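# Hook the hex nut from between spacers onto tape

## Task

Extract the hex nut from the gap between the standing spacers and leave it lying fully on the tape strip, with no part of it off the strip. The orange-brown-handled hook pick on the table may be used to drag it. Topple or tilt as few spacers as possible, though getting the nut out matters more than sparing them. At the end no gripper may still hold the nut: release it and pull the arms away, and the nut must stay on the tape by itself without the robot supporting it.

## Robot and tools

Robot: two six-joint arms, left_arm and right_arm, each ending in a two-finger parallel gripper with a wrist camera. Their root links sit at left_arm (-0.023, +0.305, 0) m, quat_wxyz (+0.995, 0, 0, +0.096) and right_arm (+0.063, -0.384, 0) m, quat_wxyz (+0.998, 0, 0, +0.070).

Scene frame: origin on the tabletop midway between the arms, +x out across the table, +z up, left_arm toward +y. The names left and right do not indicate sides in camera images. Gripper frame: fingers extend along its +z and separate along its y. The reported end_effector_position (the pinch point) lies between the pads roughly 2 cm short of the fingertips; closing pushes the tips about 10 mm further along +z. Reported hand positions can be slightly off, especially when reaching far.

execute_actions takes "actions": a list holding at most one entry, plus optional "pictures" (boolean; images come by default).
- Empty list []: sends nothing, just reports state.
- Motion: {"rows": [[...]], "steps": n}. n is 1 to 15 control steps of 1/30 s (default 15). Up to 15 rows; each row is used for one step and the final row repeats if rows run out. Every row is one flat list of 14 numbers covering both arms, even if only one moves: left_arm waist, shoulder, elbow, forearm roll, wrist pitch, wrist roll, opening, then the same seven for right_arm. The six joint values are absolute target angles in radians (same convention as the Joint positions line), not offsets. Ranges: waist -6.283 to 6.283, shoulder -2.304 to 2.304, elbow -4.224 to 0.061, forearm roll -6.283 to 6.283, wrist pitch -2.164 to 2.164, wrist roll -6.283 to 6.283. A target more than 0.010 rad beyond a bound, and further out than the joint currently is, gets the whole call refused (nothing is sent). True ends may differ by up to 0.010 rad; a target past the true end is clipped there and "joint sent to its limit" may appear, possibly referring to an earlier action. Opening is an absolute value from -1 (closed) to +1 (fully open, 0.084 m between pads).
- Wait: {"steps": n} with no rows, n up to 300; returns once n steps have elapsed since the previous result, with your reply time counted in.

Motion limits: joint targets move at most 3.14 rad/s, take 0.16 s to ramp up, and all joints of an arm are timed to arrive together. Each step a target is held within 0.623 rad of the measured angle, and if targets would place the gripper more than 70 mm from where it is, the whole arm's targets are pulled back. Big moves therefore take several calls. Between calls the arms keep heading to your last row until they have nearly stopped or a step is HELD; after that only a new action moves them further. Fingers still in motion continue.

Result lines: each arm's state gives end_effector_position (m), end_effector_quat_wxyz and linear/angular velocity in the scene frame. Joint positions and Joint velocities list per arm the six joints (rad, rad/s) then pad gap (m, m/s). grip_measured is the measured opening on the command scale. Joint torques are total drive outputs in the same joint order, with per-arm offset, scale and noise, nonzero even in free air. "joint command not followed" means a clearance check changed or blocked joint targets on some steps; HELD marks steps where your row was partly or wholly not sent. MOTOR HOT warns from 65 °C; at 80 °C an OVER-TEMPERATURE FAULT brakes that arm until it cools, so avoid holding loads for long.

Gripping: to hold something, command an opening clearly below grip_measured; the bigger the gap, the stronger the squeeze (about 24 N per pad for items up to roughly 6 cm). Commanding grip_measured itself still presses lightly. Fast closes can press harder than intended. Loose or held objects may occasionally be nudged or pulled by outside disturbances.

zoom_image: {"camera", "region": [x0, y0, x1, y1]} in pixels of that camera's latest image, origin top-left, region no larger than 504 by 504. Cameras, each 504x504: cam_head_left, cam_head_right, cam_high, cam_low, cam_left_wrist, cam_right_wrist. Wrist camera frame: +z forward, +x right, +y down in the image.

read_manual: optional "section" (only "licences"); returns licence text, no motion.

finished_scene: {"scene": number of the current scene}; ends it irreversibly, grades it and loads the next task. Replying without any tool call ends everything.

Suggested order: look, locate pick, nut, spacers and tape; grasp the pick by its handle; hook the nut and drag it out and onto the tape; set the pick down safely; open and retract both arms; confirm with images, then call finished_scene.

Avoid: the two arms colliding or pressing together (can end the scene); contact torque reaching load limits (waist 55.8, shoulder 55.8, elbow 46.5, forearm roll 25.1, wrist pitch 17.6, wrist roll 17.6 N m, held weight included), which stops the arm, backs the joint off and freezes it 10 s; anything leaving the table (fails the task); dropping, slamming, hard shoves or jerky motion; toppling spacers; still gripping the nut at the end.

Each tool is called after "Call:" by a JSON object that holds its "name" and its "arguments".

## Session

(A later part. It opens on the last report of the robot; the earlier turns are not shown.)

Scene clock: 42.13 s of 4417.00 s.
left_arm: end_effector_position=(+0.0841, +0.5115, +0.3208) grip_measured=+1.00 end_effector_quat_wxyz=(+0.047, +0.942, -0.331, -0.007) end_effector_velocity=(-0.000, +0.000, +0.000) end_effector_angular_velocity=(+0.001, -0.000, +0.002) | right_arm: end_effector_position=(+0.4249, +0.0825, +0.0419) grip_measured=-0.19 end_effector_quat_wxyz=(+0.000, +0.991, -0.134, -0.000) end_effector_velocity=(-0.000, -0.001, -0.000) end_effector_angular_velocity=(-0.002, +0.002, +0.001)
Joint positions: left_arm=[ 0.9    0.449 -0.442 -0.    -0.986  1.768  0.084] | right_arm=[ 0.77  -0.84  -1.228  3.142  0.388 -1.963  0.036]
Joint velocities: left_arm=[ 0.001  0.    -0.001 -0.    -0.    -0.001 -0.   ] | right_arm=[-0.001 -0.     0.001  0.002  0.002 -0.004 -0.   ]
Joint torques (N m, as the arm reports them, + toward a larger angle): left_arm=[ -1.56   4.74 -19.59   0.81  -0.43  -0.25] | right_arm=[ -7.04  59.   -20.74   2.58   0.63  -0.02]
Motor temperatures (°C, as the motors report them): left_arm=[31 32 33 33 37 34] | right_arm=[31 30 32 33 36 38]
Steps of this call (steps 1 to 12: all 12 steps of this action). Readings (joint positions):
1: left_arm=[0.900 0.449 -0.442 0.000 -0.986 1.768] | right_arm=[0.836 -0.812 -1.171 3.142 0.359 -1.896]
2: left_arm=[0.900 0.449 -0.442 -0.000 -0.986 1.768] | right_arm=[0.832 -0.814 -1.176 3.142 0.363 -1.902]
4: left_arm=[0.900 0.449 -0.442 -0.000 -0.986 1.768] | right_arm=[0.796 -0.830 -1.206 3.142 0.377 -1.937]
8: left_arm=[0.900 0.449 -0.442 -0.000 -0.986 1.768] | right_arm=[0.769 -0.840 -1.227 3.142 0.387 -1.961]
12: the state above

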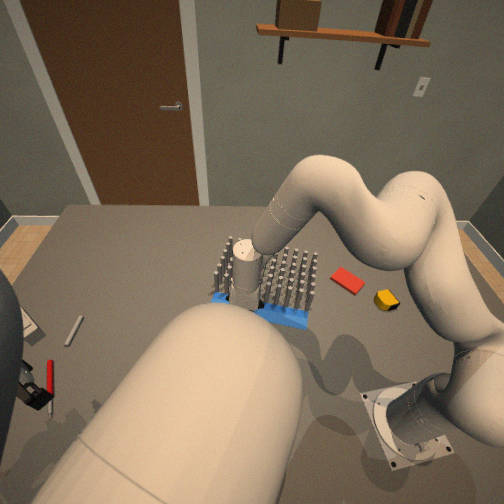

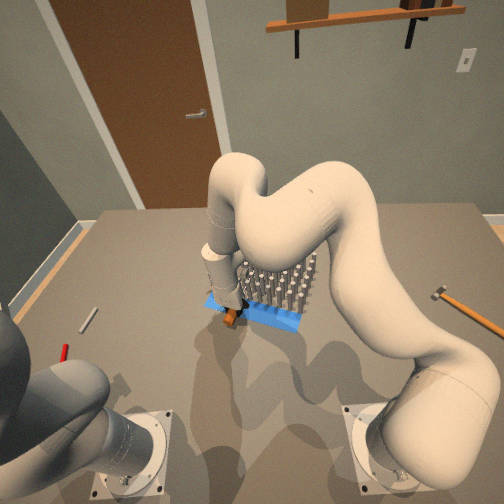

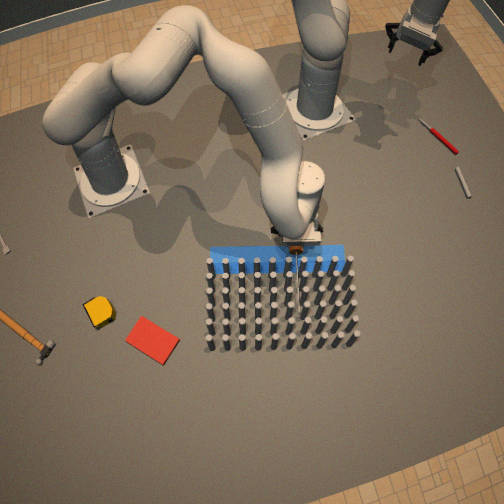

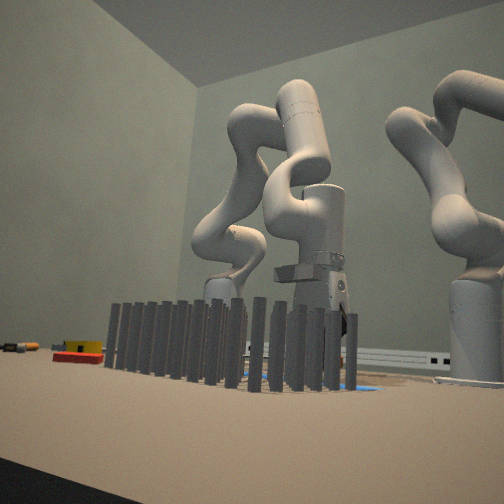

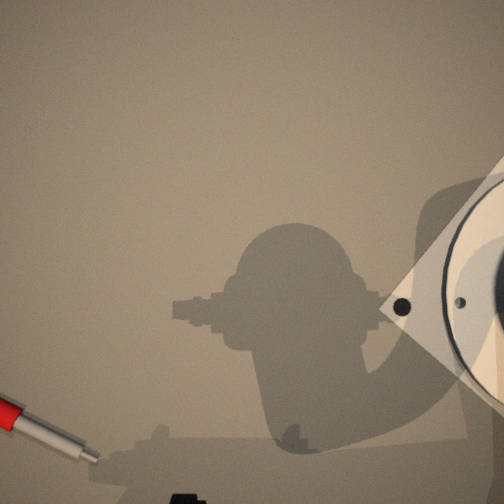

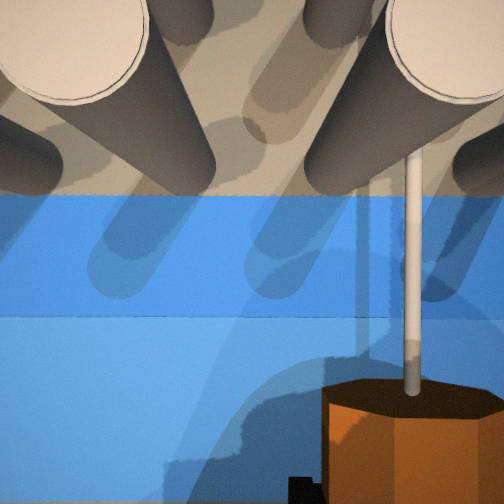

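Call:
{"name": "execute_actions", "arguments": {"actions": [{"rows": [[0.9, 0.449, -0.442, 0, -0.986, 1.768, 1, 0.7705, -0.84, -1.2269, 3.1416, 0.3869, -1.9611, -1], [0.9, 0.449, -0.442, 0, -0.986, 1.768, 1, 0.7705, -0.84, -1.2269, 3.1416, 0.3869, -1.9611, -1], [0.9, 0.449, -0.442, 0, -0.986, 1.768, 1, 0.7705, -0.84, -1.2269, 3.1416, 0.3869, -1.9611, -1], [0.9, 0.449, -0.442, 0, -0.986, 1.768, 1, 0.7705, -0.8485, -1.2291, 3.1416, 0.3806, -1.9611, -1], [0.9, 0.449, -0.442, 0, -0.986, 1.768, 1, 0.7705, -0.8485, -1.2291, 3.1416, 0.3806, -1.9611, -1], [0.9, 0.449, -0.442, 0, -0.986, 1.768, 1, 0.7705, -0.857, -1.2312, 3.1416, 0.3742, -1.9611, -1], [0.9, 0.449, -0.442, 0, -0.986, 1.768, 1, 0.7705, -0.857, -1.2312, 3.1416, 0.3742, -1.9611, -1], [0.9, 0.449, -0.442, 0, -0.986, 1.768, 1, 0.7705, -0.8655, -1.2334, 3.1416, 0.3679, -1.9611, -1], [0.9, 0.449, -0.442, 0, -0.986, 1.768, 1, 0.7705, -0.8655, -1.2334, 3.1416, 0.3679, -1.9611, -1], [0.9, 0.449, -0.442, 0, -0.986, 1.768, 1, 0.7705, -0.873, -1.2353, 3.1416, 0.3623, -1.9611, -1]], "steps": 15}]}}

Call:
{"name": "zoom_image", "arguments": {"camera": "cam_high", "region": [275, 295, 320, 330]}}

Scene clock: 43.97 s of 4417.00 s.
left_arm: end_effector_position=(+0.0841, +0.5115, +0.3208) grip_measured=+1.00 end_effector_quat_wxyz=(+0.047, +0.942, -0.331, -0.007) end_effector_velocity=(-0.000, +0.000, +0.000) end_effector_angular_velocity=(+0.001, +0.001, -0.002) | right_arm: end_effector_position=(+0.4242, +0.0825, +0.0250) grip_measured=-0.19 end_effector_quat_wxyz=(+0.000, +0.991, -0.134, -0.000) end_effector_velocity=(+0.002, +0.003, -0.002) end_effector_angular_velocity=(+0.007, -0.005, -0.000)
Joint positions: left_arm=[ 0.9    0.449 -0.442 -0.    -0.986  1.768  0.084] | right_arm=[ 0.77  -0.873 -1.235  3.142  0.363 -1.961  0.036]
Joint velocities: left_arm=[ 0.     0.001  0.     0.002  0.     0.001 -0.   ] | right_arm=[ 0.    -0.007 -0.006 -0.    -0.01   0.001 -0.   ]
Joint torques (N m, as the arm reports them, + toward a larger angle): left_arm=[ -2.42   4.74 -17.66   0.58  -0.6    0.13] | right_arm=[ -6.48  60.76 -21.04   2.17   0.58  -0.06]
Motor temperatures (°C, as the motors report them): left_arm=[31 32 33 33 37 34] | right_arm=[31 30 32 33 36 38]
Steps of this call (steps 1 to 15: the robot went on to your last target; steps 16 to 40: nothing new was sent; steps 41 to 55: all 15 steps of this action). Readings (joint positions):
41: left_arm=[0.900 0.449 -0.442 0.000 -0.986 1.768] | right_arm=[0.769 -0.841 -1.228 3.142 0.388 -1.963]
42: left_arm=[0.900 0.449 -0.442 -0.000 -0.986 1.768] | right_arm=[0.769 -0.840 -1.228 3.142 0.387 -1.962]
44: left_arm=[0.900 0.449 -0.442 -0.000 -0.986 1.768] | right_arm=[0.770 -0.840 -1.227 3.142 0.387 -1.962]
48: left_arm=[0.900 0.449 -0.442 0.000 -0.986 1.768] | right_arm=[0.770 -0.852 -1.230 3.142 0.378 -1.961]
55: the state above

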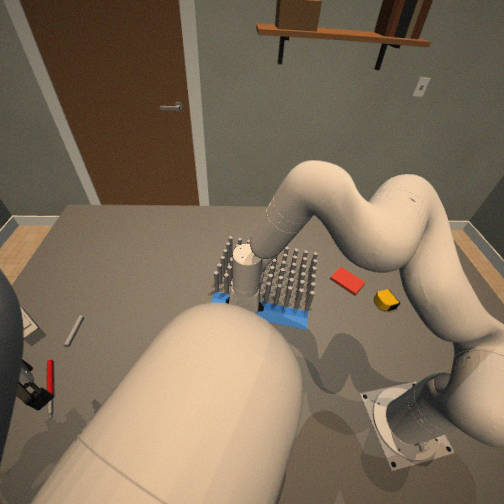

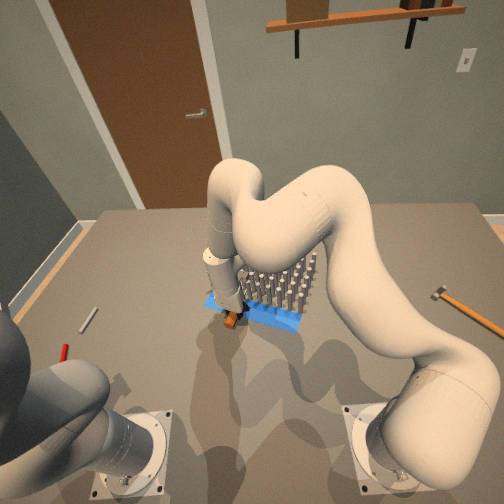

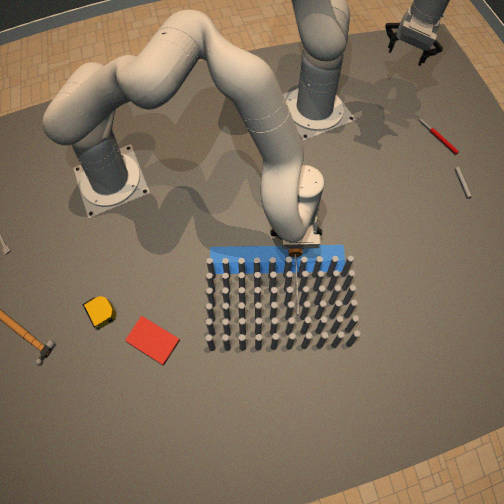

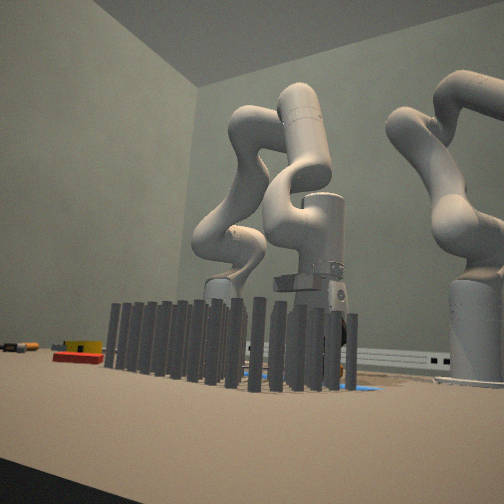

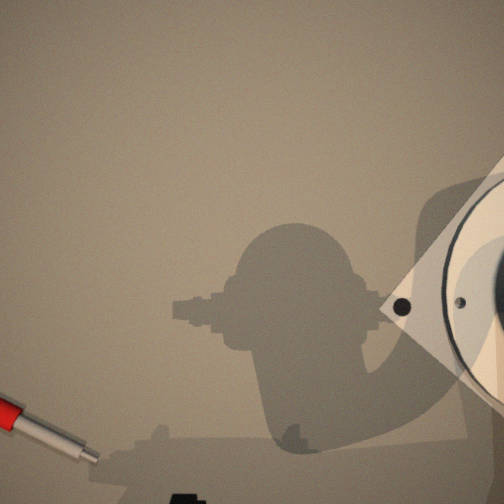

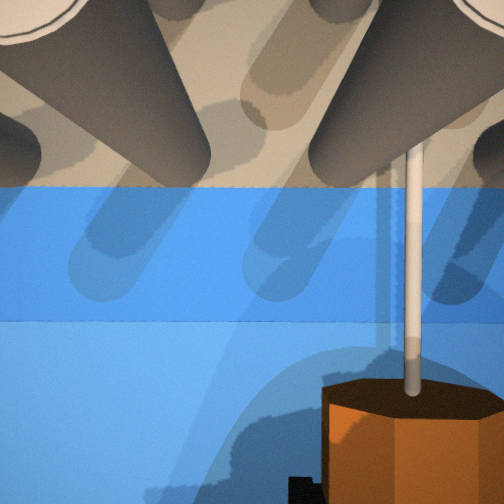

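Region (275, 295, 320, 330) of cam_high's 504x504 image, scaled by 11.200, with more detail than that image has.

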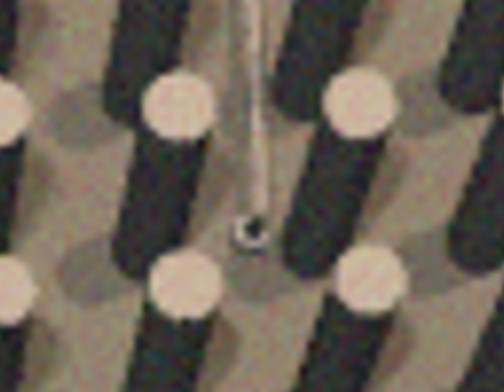

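Call:
{"name": "execute_actions", "arguments": {"actions": [{"rows": [[0.9, 0.449, -0.442, 0, -0.986, 1.768, 1, 0.7785, -0.8687, -1.2266, 3.1416, 0.3579, -1.9532, -1], [0.9, 0.449, -0.442, 0, -0.986, 1.768, 1, 0.7785, -0.8687, -1.2266, 3.1416, 0.3579, -1.9532, -1], [0.9, 0.449, -0.442, 0, -0.986, 1.768, 1, 0.7785, -0.8687, -1.2266, 3.1416, 0.3579, -1.9532, -1], [0.9, 0.449, -0.442, 0, -0.986, 1.768, 1, 0.7864, -0.8644, -1.2178, 3.1416, 0.3535, -1.9453, -1], [0.9, 0.449, -0.442, 0, -0.986, 1.768, 1, 0.7864, -0.8644, -1.2178, 3.1416, 0.3535, -1.9453, -1], [0.9, 0.449, -0.442, 0, -0.986, 1.768, 1, 0.7864, -0.8644, -1.2178, 3.1416, 0.3535, -1.9453, -1], [0.9, 0.449, -0.442, 0, -0.986, 1.768, 1, 0.7944, -0.8601, -1.2091, 3.1416, 0.349, -1.9373, -1], [0.9, 0.449, -0.442, 0, -0.986, 1.768, 1, 0.7944, -0.8601, -1.2091, 3.1416, 0.349, -1.9373, -1], [0.9, 0.449, -0.442, 0, -0.986, 1.768, 1, 0.7944, -0.8601, -1.2091, 3.1416, 0.349, -1.9373, -1], [0.9, 0.449, -0.442, 0, -0.986, 1.768, 1, 0.8023, -0.8558, -1.2003, 3.1416, 0.3446, -1.9294, -1]], "steps": 15}]}}

Call:
{"name": "zoom_image", "arguments": {"camera": "cam_high", "region": [270, 280, 320, 330]}}

Scene clock: 46.33 s of 4417.00 s.
left_arm: end_effector_position=(+0.0841, +0.5115, +0.3208) grip_measured=+1.00 end_effector_quat_wxyz=(+0.047, +0.942, -0.331, -0.007) end_effector_velocity=(+0.000, -0.000, -0.000) end_effector_angular_velocity=(-0.001, -0.001, +0.002) | right_arm: end_effector_position=(+0.4034, +0.0854, +0.0249) grip_measured=-0.19 end_effector_quat_wxyz=(+0.000, +0.991, -0.134, -0.000) end_effector_velocity=(-0.006, -0.001, -0.001) end_effector_angular_velocity=(+0.000, -0.000, -0.005)
Joint positions: left_arm=[ 0.9    0.449 -0.442  0.    -0.986  1.768  0.084] | right_arm=[ 0.802 -0.856 -1.201  3.142  0.345 -1.93   0.036]
Joint velocities: left_arm=[-0.    -0.001 -0.    -0.002  0.    -0.001 -0.   ] | right_arm=[ 0.008  0.005  0.013 -0.    -0.008  0.013 -0.   ]
Joint torques (N m, as the arm reports them, + toward a larger angle): left_arm=[ -1.74   4.02 -19.47   1.19  -0.47  -0.22] | right_arm=[ -7.73  57.41 -19.72   2.27   0.63  -0.09]
Motor temperatures (°C, as the motors report them): left_arm=[31 32 33 33 37 34] | right_arm=[31 30 32 33 36 38]
Steps of this call (steps 1 to 15: the robot went on to your last target; steps 16 to 56: nothing new was sent; steps 57 to 71: all 15 steps of this action). Readings (joint positions):
57: left_arm=[0.900 0.449 -0.442 0.000 -0.986 1.768] | right_arm=[0.771 -0.873 -1.235 3.142 0.362 -1.961]
58: left_arm=[0.900 0.449 -0.442 -0.000 -0.986 1.768] | right_arm=[0.772 -0.872 -1.233 3.142 0.361 -1.959]
60: left_arm=[0.900 0.449 -0.442 0.000 -0.986 1.768] | right_arm=[0.777 -0.870 -1.228 3.142 0.359 -1.955]
64: left_arm=[0.900 0.449 -0.442 -0.000 -0.986 1.768] | right_arm=[0.787 -0.864 -1.217 3.142 0.353 -1.944]
71: the state above

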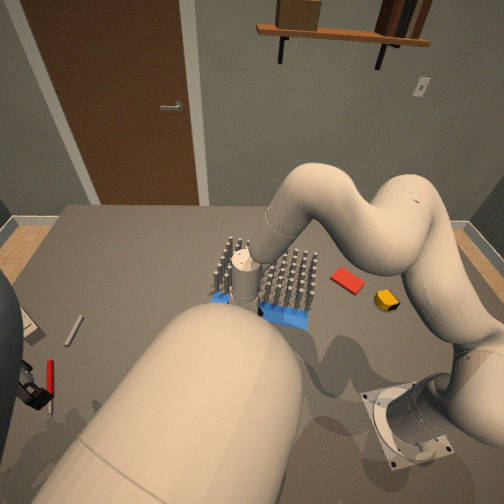

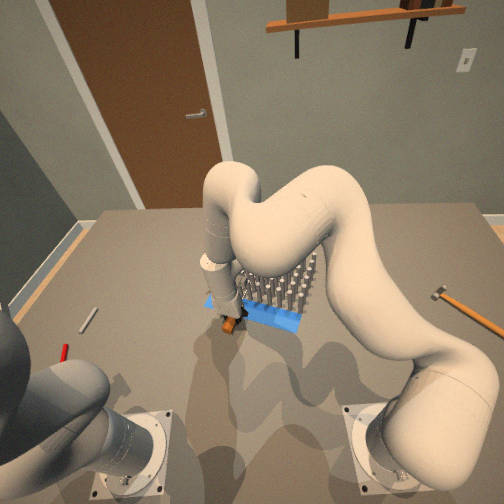

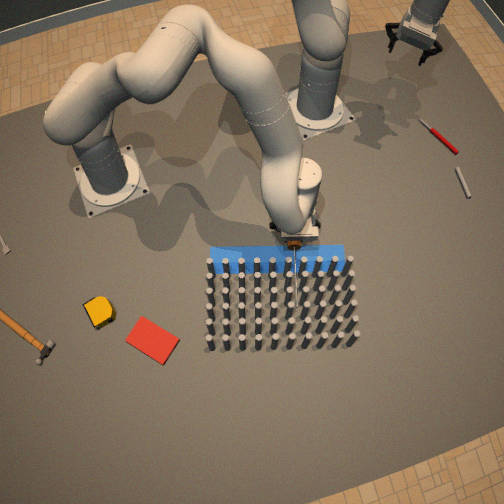

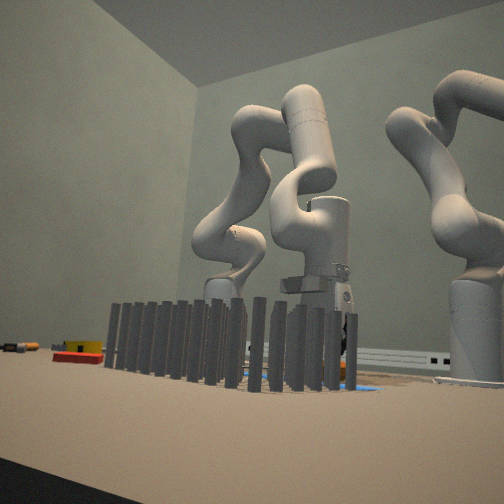

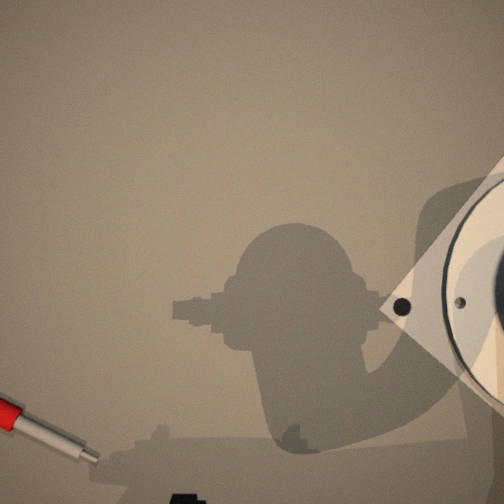

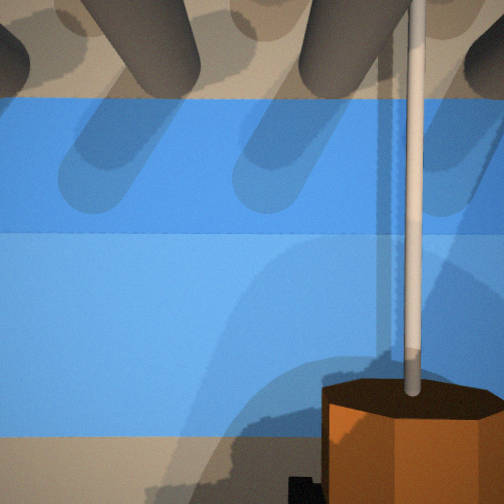

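Region (270, 280, 320, 330) of cam_high's 504x504 image, scaled by 10.080, with more detail than that image has.

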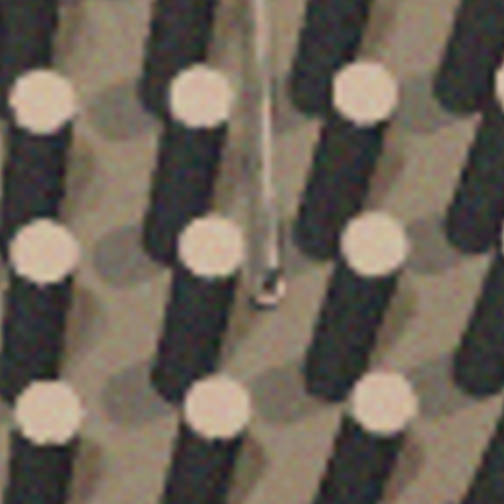

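Call:
{"name": "execute_actions", "arguments": {"actions": [{"rows": [[0.9, 0.449, -0.442, 0, -0.986, 1.768, 1, 0.8182, -0.8472, -1.1828, 3.1416, 0.3357, -1.9135, -1], [0.9, 0.449, -0.442, 0, -0.986, 1.768, 1, 0.8182, -0.8472, -1.1828, 3.1416, 0.3357, -1.9135, -1], [0.9, 0.449, -0.442, 0, -0.986, 1.768, 1, 0.834, -0.8386, -1.1653, 3.1416, 0.3268, -1.8976, -1], [0.9, 0.449, -0.442, 0, -0.986, 1.768, 1, 0.834, -0.8386, -1.1653, 3.1416, 0.3268, -1.8976, -1], [0.9, 0.449, -0.442, 0, -0.986, 1.768, 1, 0.851, -0.8341, -1.1561, 3.1416, 0.3221, -1.8806, -1], [0.9, 0.449, -0.442, 0, -0.986, 1.768, 1, 0.851, -0.8341, -1.1561, 3.1416, 0.3221, -1.8806, -1], [0.9, 0.449, -0.442, 0, -0.986, 1.768, 1, 0.868, -0.8296, -1.1469, 3.1416, 0.3174, -1.8636, -1], [0.9, 0.449, -0.442, 0, -0.986, 1.768, 1, 0.868, -0.8296, -1.1469, 3.1416, 0.3174, -1.8636, -1], [0.9, 0.449, -0.442, 0, -0.986, 1.768, 1, 0.885, -0.825, -1.1376, 3.1416, 0.3127, -1.8466, -1], [0.9, 0.449, -0.442, 0, -0.986, 1.768, 1, 0.885, -0.825, -1.1376, 3.1416, 0.3127, -1.8466, -1], [0.9, 0.449, -0.442, 0, -0.986, 1.768, 1, 0.902, -0.8205, -1.1284, 3.1416, 0.308, -1.8296, -1], [0.9, 0.449, -0.442, 0, -0.986, 1.768, 1, 0.902, -0.8205, -1.1284, 3.1416, 0.308, -1.8296, -1], [0.9, 0.449, -0.442, 0, -0.986, 1.768, 1, 0.9196, -0.8171, -1.1214, 3.1416, 0.3044, -1.812, -1], [0.9, 0.449, -0.442, 0, -0.986, 1.768, 1, 0.9196, -0.8171, -1.1214, 3.1416, 0.3044, -1.812, -1], [0.9, 0.449, -0.442, 0, -0.986, 1.768, 1, 0.9373, -0.8137, -1.1144, 3.1416, 0.3009, -1.7944, -1]], "steps": 15}], "pictures": false}}

Call:
{"name": "execute_actions", "arguments": {"actions": [{"rows": [[0.9, 0.449, -0.442, 0, -0.986, 1.768, 1, 0.9373, -0.8137, -1.1144, 3.1416, 0.3009, -1.7944, -1], [0.9, 0.449, -0.442, 0, -0.986, 1.768, 1, 0.9549, -0.8102, -1.1074, 3.1416, 0.2973, -1.7767, -1], [0.9, 0.449, -0.442, 0, -0.986, 1.768, 1, 0.9549, -0.8102, -1.1074, 3.1416, 0.2973, -1.7767, -1], [0.9, 0.449, -0.442, 0, -0.986, 1.768, 1, 0.9725, -0.8068, -1.1004, 3.1416, 0.2937, -1.7591, -1], [0.9, 0.449, -0.442, 0, -0.986, 1.768, 1, 0.9725, -0.8068, -1.1004, 3.1416, 0.2937, -1.7591, -1], [0.9, 0.449, -0.442, 0, -0.986, 1.768, 1, 0.9937, -0.804, -1.0947, 3.1416, 0.2908, -1.7379, -1], [0.9, 0.449, -0.442, 0, -0.986, 1.768, 1, 0.9937, -0.804, -1.0947, 3.1416, 0.2908, -1.7379, -1], [0.9, 0.449, -0.442, 0, -0.986, 1.768, 1, 1.0148, -0.8012, -1.0889, 3.1416, 0.2878, -1.7168, -1], [0.9, 0.449, -0.442, 0, -0.986, 1.768, 1, 1.0148, -0.8012, -1.0889, 3.1416, 0.2878, -1.7168, -1], [0.9, 0.449, -0.442, 0, -0.986, 1.768, 1, 1.036, -0.7984, -1.0832, 3.1416, 0.2849, -1.6956, -1]], "steps": 15}]}}

Call:
{"name": "zoom_image", "arguments": {"camera": "cam_high", "region": [230, 200, 370, 350]}}

Scene clock: 49.80 s of 4417.00 s.
left_arm: end_effector_position=(+0.0841, +0.5115, +0.3208) grip_measured=+1.00 end_effector_quat_wxyz=(+0.047, +0.942, -0.331, -0.007) end_effector_velocity=(-0.000, +0.000, +0.000) end_effector_angular_velocity=(+0.001, +0.000, +0.000) | right_arm: end_effector_position=(+0.3401, +0.0990, +0.0249) grip_measured=-0.19 end_effector_quat_wxyz=(+0.000, +0.991, -0.134, -0.000) end_effector_velocity=(-0.138, +0.040, -0.001) end_effector_angular_velocity=(-0.000, +0.000, +0.004)
Joint positions: left_arm=[ 0.9    0.449 -0.442  0.    -0.986  1.768  0.084] | right_arm=[ 0.909 -0.82  -1.126  3.142  0.307 -1.823  0.036]
Joint velocities: left_arm=[ 0.001  0.    -0.     0.001  0.     0.     0.   ] | right_arm=[ 0.251  0.051  0.108  0.001 -0.056  0.246 -0.   ]
Joint torques (N m, as the arm reports them, + toward a larger angle): left_arm=[ -0.43   8.12 -19.57   1.74  -0.43   0.12] | right_arm=[ -5.86  55.6  -19.64   2.31   0.45  -0.02]
Motor temperatures (°C, as the motors report them): left_arm=[31 32 33 33 37 34] | right_arm=[31 30 32 33 36 38]
Steps of this call (steps 1 to 15: the robot went on to your last target; steps 16 to 89: nothing new was sent; steps 90 to 104: all 15 steps of this action). Readings (joint positions):
90: left_arm=[0.900 0.449 -0.442 -0.000 -0.986 1.768] | right_arm=[0.802 -0.856 -1.200 3.142 0.344 -1.929]
91: left_arm=[0.900 0.449 -0.442 0.000 -0.986 1.768] | right_arm=[0.805 -0.854 -1.196 3.142 0.342 -1.925]
93: left_arm=[0.900 0.449 -0.442 -0.000 -0.986 1.768] | right_arm=[0.817 -0.848 -1.183 3.142 0.336 -1.914]
97: left_arm=[0.900 0.449 -0.442 -0.000 -0.986 1.768] | right_arm=[0.849 -0.835 -1.158 3.142 0.323 -1.882]
104: the state above

Scene clock: 50.30 s of 4417.00 s.
left_arm: end_effector_position=(+0.0841, +0.5115, +0.3208) grip_measured=+1.00 end_effector_quat_wxyz=(+0.047, +0.942, -0.331, -0.007) end_effector_velocity=(-0.000, +0.000, +0.000) end_effector_angular_velocity=(+0.001, -0.000, -0.000) | right_arm: end_effector_position=(+0.2720, +0.1175, +0.0250) grip_measured=-0.19 end_effector_quat_wxyz=(+0.000, +0.991, -0.134, -0.000) end_effector_velocity=(-0.014, +0.002, -0.001) end_effector_angular_velocity=(-0.001, -0.000, -0.015)
Joint positions: left_arm=[ 0.9    0.449 -0.442 -0.    -0.986  1.768  0.084] | right_arm=[ 1.034 -0.799 -1.084  3.142  0.285 -1.698  0.036]
Joint velocities: left_arm=[ 0.001  0.001  0.     0.    -0.     0.001  0.   ] | right_arm=[ 0.026  0.005  0.012 -0.002 -0.007  0.043  0.   ]
Joint torques (N m, as the arm reports them, + toward a larger angle): left_arm=[ -3.25   5.04 -19.14   1.15  -0.34  -0.07] | right_arm=[-12.39  53.12 -19.63   2.01   0.68   0.18]
Motor temperatures (°C, as the motors report them): left_arm=[31 32 33 33 37 34] | right_arm=[31 30 32 33 36 38]
Steps of this call (steps 1 to 15: all 15 steps of this action). Readings (joint positions):
1: left_arm=[0.900 0.449 -0.442 0.000 -0.986 1.768] | right_arm=[0.917 -0.818 -1.123 3.142 0.305 -1.814]
2: left_arm=[0.900 0.449 -0.442 0.000 -0.986 1.768] | right_arm=[0.926 -0.816 -1.119 3.142 0.303 -1.806]
4: left_arm=[0.900 0.449 -0.442 0.000 -0.986 1.768] | right_arm=[0.944 -0.813 -1.112 3.142 0.300 -1.788]
8: left_arm=[0.900 0.449 -0.442 -0.000 -0.986 1.768] | right_arm=[0.980 -0.806 -1.099 3.142 0.293 -1.751]
15: the state above

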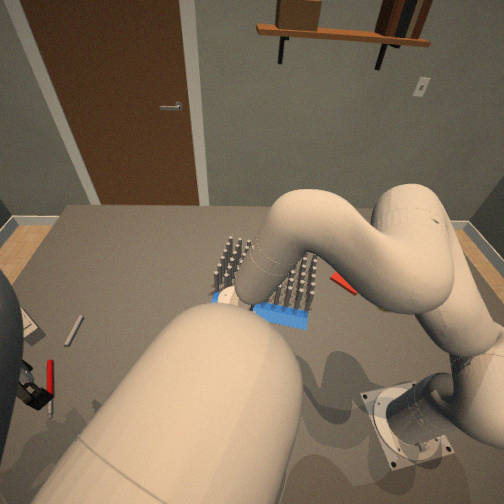

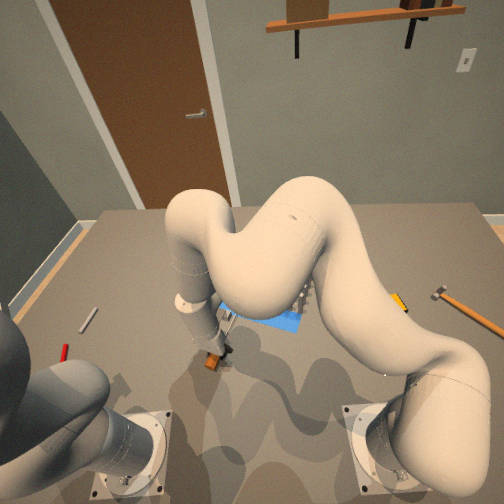

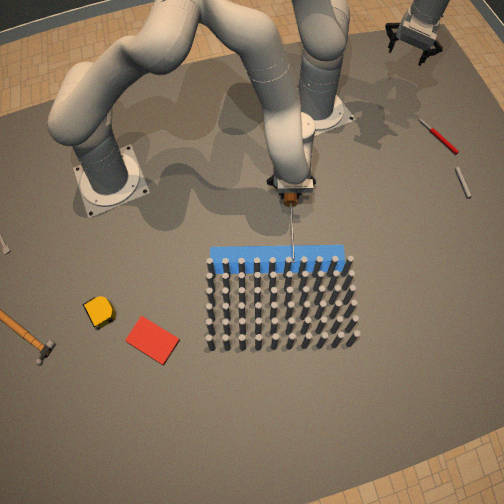

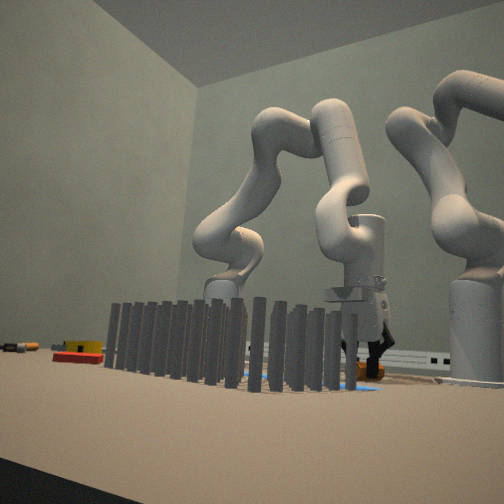

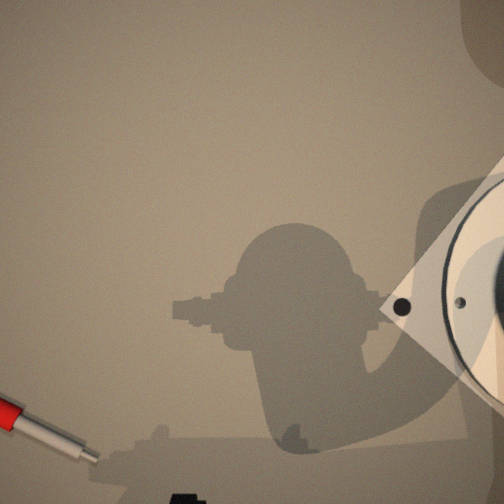

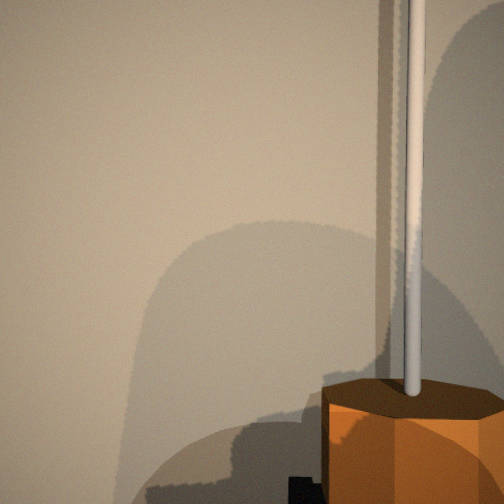

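Region (230, 200, 370, 350) of cam_high's 504x504 image, scaled by 3.360, with more detail than that image has; it fills the left 470 columns of this view, and the rest is white.

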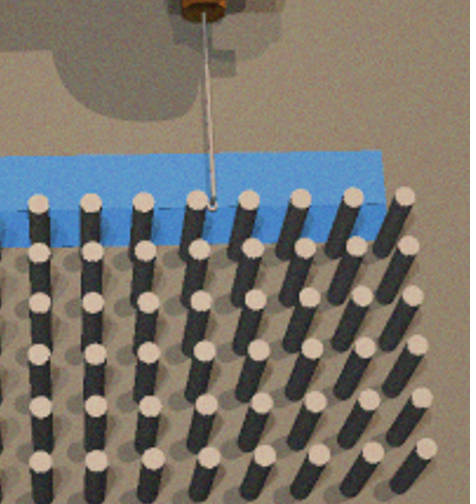

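Call:
{"name": "execute_actions", "arguments": {"actions": [{"rows": [[0.9, 0.449, -0.442, 0, -0.986, 1.768, 1, 1.036, -0.7062, -1.0647, 3.1416, 0.3585, -1.6956, -1]], "steps": 12}], "pictures": false}}

Call:
{"name": "execute_actions", "arguments": {"actions": [{"rows": [[0.9, 0.449, -0.442, 0, -0.986, 1.768, 1, 1.2486, -0.7026, -1.058, 3.1416, 0.3554, -1.483, -1]], "steps": 14}], "pictures": false}}

Call:
{"name": "execute_actions", "arguments": {"actions": [{"rows": [[0.9, 0.449, -0.442, 0, -0.986, 1.768, 1, 1.2486, -0.7942, -1.0761, 3.1416, 0.2819, -1.483, -1]], "steps": 12}], "pictures": false}}

Call:
{"name": "execute_actions", "arguments": {"actions": [{"rows": [[0.9, 0.449, -0.442, 0, -0.986, 1.768, 1, 1.2486, -0.7942, -1.0761, 3.1416, 0.2819, -1.483, 1]], "steps": 10}], "pictures": false}}

Call:
{"name": "execute_actions", "arguments": {"actions": [{"rows": [[0.9, 0.449, -0.442, 0, -0.986, 1.768, 1, 1.2486, -0.6, -1.03, 3.1416, 0.43, -1.483, 1]], "steps": 15}]}}

Call:
{"name": "zoom_image", "arguments": {"camera": "cam_high", "region": [200, 190, 370, 360]}}

Scene clock: 53.20 s of 4417.00 s.
left_arm: end_effector_position=(+0.0841, +0.5115, +0.3208) grip_measured=+1.00 end_effector_quat_wxyz=(+0.047, +0.942, -0.331, -0.007) end_effector_velocity=(-0.000, -0.000, -0.000) end_effector_angular_velocity=(-0.001, +0.001, -0.004) | right_arm: end_effector_position=(+0.2710, +0.1172, +0.0691) grip_measured=-0.19 end_effector_quat_wxyz=(+0.001, +0.991, -0.134, -0.000) end_effector_velocity=(-0.000, -0.001, +0.001) end_effector_angular_velocity=(-0.002, +0.001, +0.001)
Joint positions: left_arm=[ 0.9    0.449 -0.442  0.    -0.986  1.768  0.084] | right_arm=[ 1.036 -0.708 -1.064  3.142  0.358 -1.696  0.036]
Joint velocities: left_arm=[-0.001 -0.     0.001  0.001 -0.     0.002 -0.   ] | right_arm=[ 0.     0.002  0.001  0.     0.003 -0.001 -0.   ]
Joint torques (N m, as the arm reports them, + toward a larger angle): left_arm=[  0.04   4.58 -19.69   1.66  -0.49  -0.05] | right_arm=[ -6.31  54.5  -20.67   2.02   0.53  -0.12]
Motor temperatures (°C, as the motors report them): left_arm=[31 32 33 33 37 34] | right_arm=[31 30 32 33 36 38]
Steps of this call (steps 1 to 15: the robot went on to your last target; steps 16 to 75: nothing new was sent; steps 76 to 87: all 12 steps of this action). Readings (joint positions):
76: left_arm=[0.900 0.449 -0.442 0.000 -0.986 1.768] | right_arm=[1.036 -0.798 -1.083 3.142 0.285 -1.696]
77: left_arm=[0.900 0.449 -0.442 0.000 -0.986 1.768] | right_arm=[1.036 -0.794 -1.081 3.142 0.290 -1.696]
79: left_arm=[0.900 0.449 -0.442 -0.000 -0.986 1.768] | right_arm=[1.036 -0.751 -1.071 3.142 0.326 -1.696]
83: left_arm=[0.900 0.449 -0.442 0.000 -0.986 1.768] | right_arm=[1.036 -0.707 -1.067 3.142 0.356 -1.696]
87: the state above

Scene clock: 53.67 s of 4417.00 s.
left_arm: end_effector_position=(+0.0841, +0.5115, +0.3208) grip_measured=+1.00 end_effector_quat_wxyz=(+0.047, +0.942, -0.331, -0.007) end_effector_velocity=(-0.000, +0.000, +0.000) end_effector_angular_velocity=(+0.000, -0.000, +0.002) | right_arm: end_effector_position=(+0.1615, +0.1480, +0.0699) grip_measured=-0.19 end_effector_quat_wxyz=(+0.000, +0.991, -0.135, -0.000) end_effector_velocity=(-0.002, +0.001, +0.000) end_effector_angular_velocity=(+0.001, -0.000, -0.012)
Joint positions: left_arm=[ 0.9    0.449 -0.442  0.    -0.986  1.768  0.084] | right_arm=[ 1.246 -0.703 -1.058  3.142  0.355 -1.484  0.036]
Joint velocities: left_arm=[ 0.001 -0.    -0.    -0.    -0.    -0.001  0.   ] | right_arm=[ 0.003  0.001  0.     0.    -0.001  0.015 -0.   ]
Joint torques (N m, as the arm reports them, + toward a larger angle): left_arm=[ -1.1    5.91 -19.6    0.45  -0.52  -0.01] | right_arm=[ -5.91  52.24 -20.76   2.3    0.66  -0.14]
Motor temperatures (°C, as the motors report them): left_arm=[31 32 33 33 37 34] | right_arm=[31 30 32 33 36 38]
Steps of this call (steps 1 to 14: all 14 steps of this action). Readings (joint positions):
1: left_arm=[0.900 0.449 -0.442 -0.000 -0.986 1.768] | right_arm=[1.036 -0.707 -1.064 3.142 0.358 -1.695]
2: left_arm=[0.900 0.449 -0.442 -0.000 -0.986 1.768] | right_arm=[1.041 -0.707 -1.064 3.142 0.358 -1.689]
4: left_arm=[0.900 0.449 -0.442 0.000 -0.986 1.768] | right_arm=[1.090 -0.706 -1.063 3.141 0.357 -1.636]
8: left_arm=[0.900 0.449 -0.442 -0.000 -0.986 1.768] | right_arm=[1.213 -0.704 -1.059 3.142 0.356 -1.520]
14: the state above

Scene clock: 54.07 s of 4417.00 s.
left_arm: end_effector_position=(+0.0841, +0.5115, +0.3208) grip_measured=+1.00 end_effector_quat_wxyz=(+0.047, +0.942, -0.331, -0.007) end_effector_velocity=(-0.000, -0.000, -0.000) end_effector_angular_velocity=(-0.001, +0.002, -0.001) | right_arm: end_effector_position=(+0.1606, +0.1488, +0.0262) grip_measured=-0.19 end_effector_quat_wxyz=(-0.001, +0.991, -0.134, +0.000) end_effector_velocity=(-0.001, +0.001, -0.001) end_effector_angular_velocity=(+0.002, -0.000, +0.000)
Joint positions: left_arm=[ 0.9    0.449 -0.442 -0.    -0.986  1.768  0.084] | right_arm=[ 1.248 -0.793 -1.076  3.142  0.282 -1.483  0.036]
Joint velocities: left_arm=[ 0.    -0.001  0.     0.001 -0.     0.001 -0.   ] | right_arm=[ 0.001 -0.002 -0.001  0.001 -0.003  0.    -0.   ]
Joint torques (N m, as the arm reports them, + toward a larger angle): left_arm=[ -0.22   5.58 -19.64   1.15  -0.46  -0.05] | right_arm=[ -6.51  53.46 -18.47   2.09   0.69  -0.14]
Motor temperatures (°C, as the motors report them): left_arm=[31 32 33 33 37 34] | right_arm=[31 30 32 33 36 38]
Steps of this call (steps 1 to 12: all 12 steps of this action). Readings (joint positions):
1: left_arm=[0.900 0.449 -0.442 -0.000 -0.986 1.768] | right_arm=[1.247 -0.703 -1.058 3.142 0.355 -1.484]
2: left_arm=[0.900 0.449 -0.442 0.000 -0.986 1.768] | right_arm=[1.247 -0.707 -1.060 3.142 0.350 -1.483]
4: left_arm=[0.900 0.449 -0.442 0.000 -0.986 1.768] | right_arm=[1.247 -0.750 -1.070 3.142 0.314 -1.483]
8: left_arm=[0.900 0.449 -0.442 0.000 -0.986 1.768] | right_arm=[1.248 -0.794 -1.074 3.142 0.285 -1.483]
12: the state above

Scene clock: 54.40 s of 4417.00 s.
left_arm: end_effector_position=(+0.0841, +0.5115, +0.3208) grip_measured=+1.00 end_effector_quat_wxyz=(+0.047, +0.942, -0.331, -0.007) end_effector_velocity=(+0.000, -0.000, -0.000) end_effector_angular_velocity=(-0.002, -0.000, -0.000) | right_arm: end_effector_position=(+0.1604, +0.1483, +0.0255) grip_measured=+1.00 end_effector_quat_wxyz=(-0.000, +0.991, -0.134, +0.000) end_effector_velocity=(-0.000, -0.001, -0.001) end_effector_angular_velocity=(-0.001, +0.001, -0.001)
Joint positions: left_arm=[ 0.9    0.449 -0.442  0.    -0.986  1.768  0.084] | right_arm=[ 1.249 -0.794 -1.076  3.142  0.282 -1.483  0.084]
Joint velocities: left_arm=[ 0.    -0.002  0.    -0.001  0.     0.001 -0.   ] | right_arm=[ 0.    -0.001  0.001  0.001 -0.001  0.     0.   ]
Joint torques (N m, as the arm reports them, + toward a larger angle): left_arm=[ -2.78   6.3  -19.03   0.84  -0.72  -0.04] | right_arm=[ -6.77  52.09 -18.73   2.19   0.52   0.  ]
Motor temperatures (°C, as the motors report them): left_arm=[31 32 33 33 37 34] | right_arm=[31 30 32 33 36 38]
Steps of this call (steps 1 to 10: all 10 steps of this action). Readings (joint positions):
1: left_arm=[0.900 0.449 -0.442 0.000 -0.986 1.768] | right_arm=[1.248 -0.793 -1.076 3.142 0.282 -1.483]
2: left_arm=[0.900 0.449 -0.442 -0.000 -0.986 1.768] | right_arm=[1.248 -0.793 -1.076 3.142 0.282 -1.483]
4: left_arm=[0.900 0.449 -0.442 0.000 -0.986 1.768] | right_arm=[1.249 -0.793 -1.076 3.142 0.282 -1.483]
8: left_arm=[0.900 0.449 -0.442 -0.000 -0.986 1.768] | right_arm=[1.249 -0.794 -1.076 3.142 0.282 -1.483]
10: the state above

Scene clock: 54.90 s of 4417.00 s.
left_arm: end_effector_position=(+0.0841, +0.5115, +0.3208) grip_measured=+1.00 end_effector_quat_wxyz=(+0.047, +0.942, -0.331, -0.007) end_effector_velocity=(+0.000, -0.000, -0.000) end_effector_angular_velocity=(-0.002, -0.000, +0.001) | right_arm: end_effector_position=(+0.1590, +0.1411, +0.1155) grip_measured=+1.00 end_effector_quat_wxyz=(+0.001, +0.991, -0.134, -0.000) end_effector_velocity=(+0.001, +0.004, +0.006) end_effector_angular_velocity=(+0.010, -0.002, +0.001)
Joint positions: left_arm=[ 0.9    0.449 -0.442 -0.    -0.986  1.768  0.084] | right_arm=[ 1.249 -0.602 -1.03   3.142  0.43  -1.483  0.084]
Joint velocities: left_arm=[ 0.    -0.002 -0.    -0.001 -0.    -0.     0.   ] | right_arm=[ 0.     0.008 -0.005 -0.001  0.003  0.     0.   ]
Joint torques (N m, as the arm reports them, + toward a larger angle): left_arm=[ -1.49   5.31 -19.67   1.08  -0.25   0.22] | right_arm=[ -6.86  47.65 -21.58   1.73   0.61  -0.1 ]
Motor temperatures (°C, as the motors report them): left_arm=[31 32 33 33 37 34] | right_arm=[31 30 32 33 36 38]
Steps of this call (steps 1 to 15: all 15 steps of this action). Readings (joint positions):
1: left_arm=[0.900 0.449 -0.442 -0.000 -0.986 1.768] | right_arm=[1.249 -0.794 -1.076 3.142 0.282 -1.483]
2: left_arm=[0.900 0.449 -0.442 0.000 -0.986 1.768] | right_arm=[1.249 -0.789 -1.074 3.142 0.287 -1.483]
4: left_arm=[0.900 0.449 -0.442 -0.000 -0.986 1.768] | right_arm=[1.249 -0.739 -1.059 3.142 0.329 -1.483]
8: left_arm=[0.900 0.449 -0.442 -0.000 -0.986 1.768] | right_arm=[1.249 -0.615 -1.037 3.142 0.415 -1.483]
15: the state above

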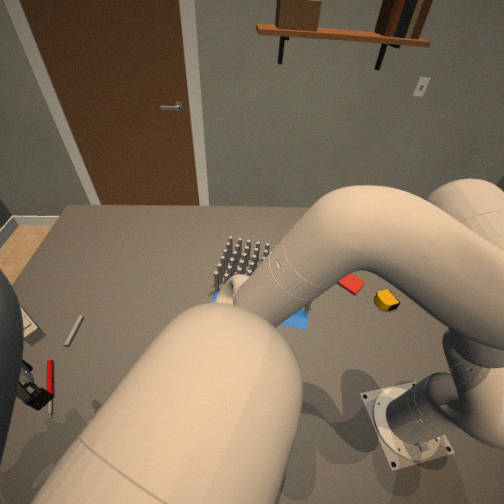

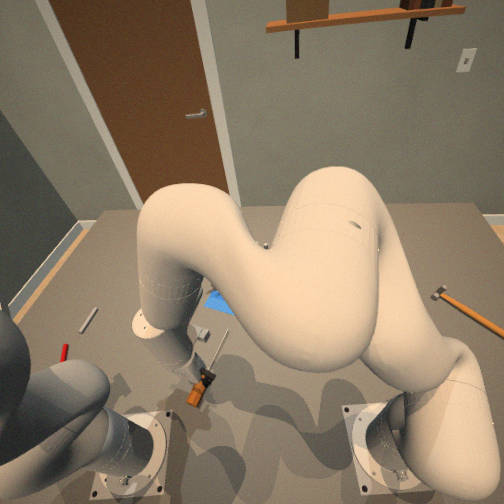

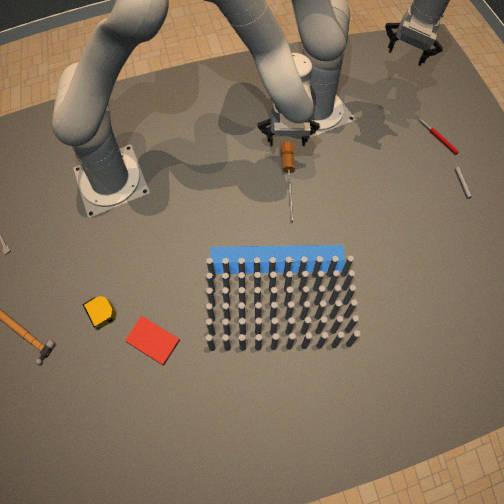

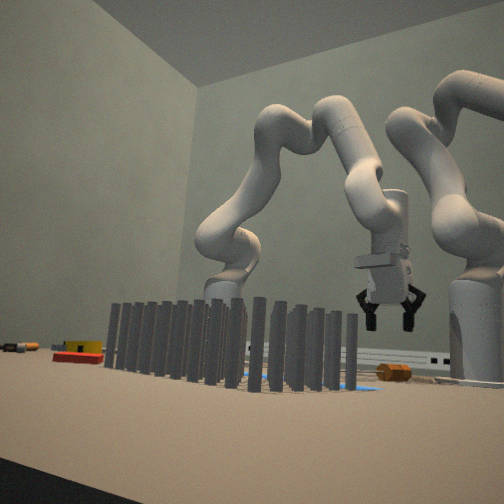

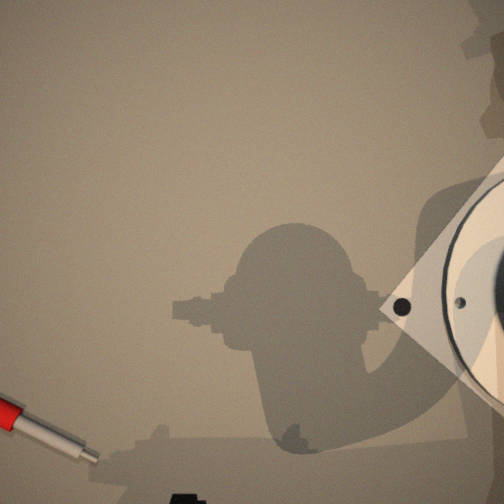

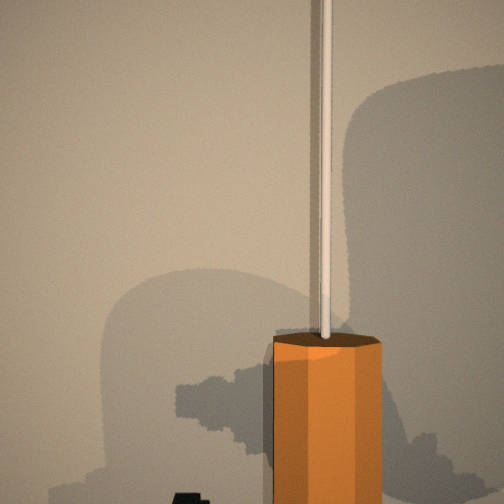

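Region (200, 190, 370, 360) of cam_high's 504x504 image, scaled by 2.965, with more detail than that image has.

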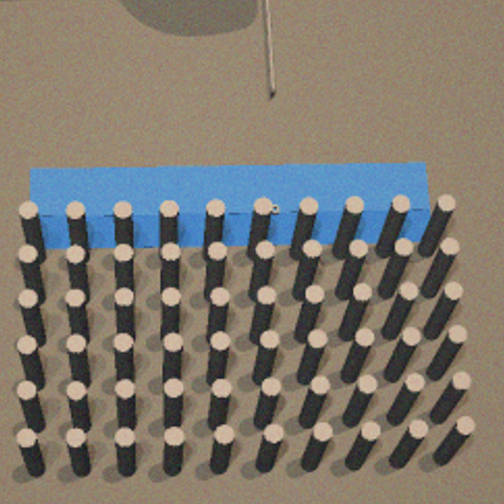

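The nut is on the tape, all the spacers are standing, and the pick is released.

Call:
{"name": "finished_scene", "arguments": {"scene": 2}}

The scene is finished: the task was done.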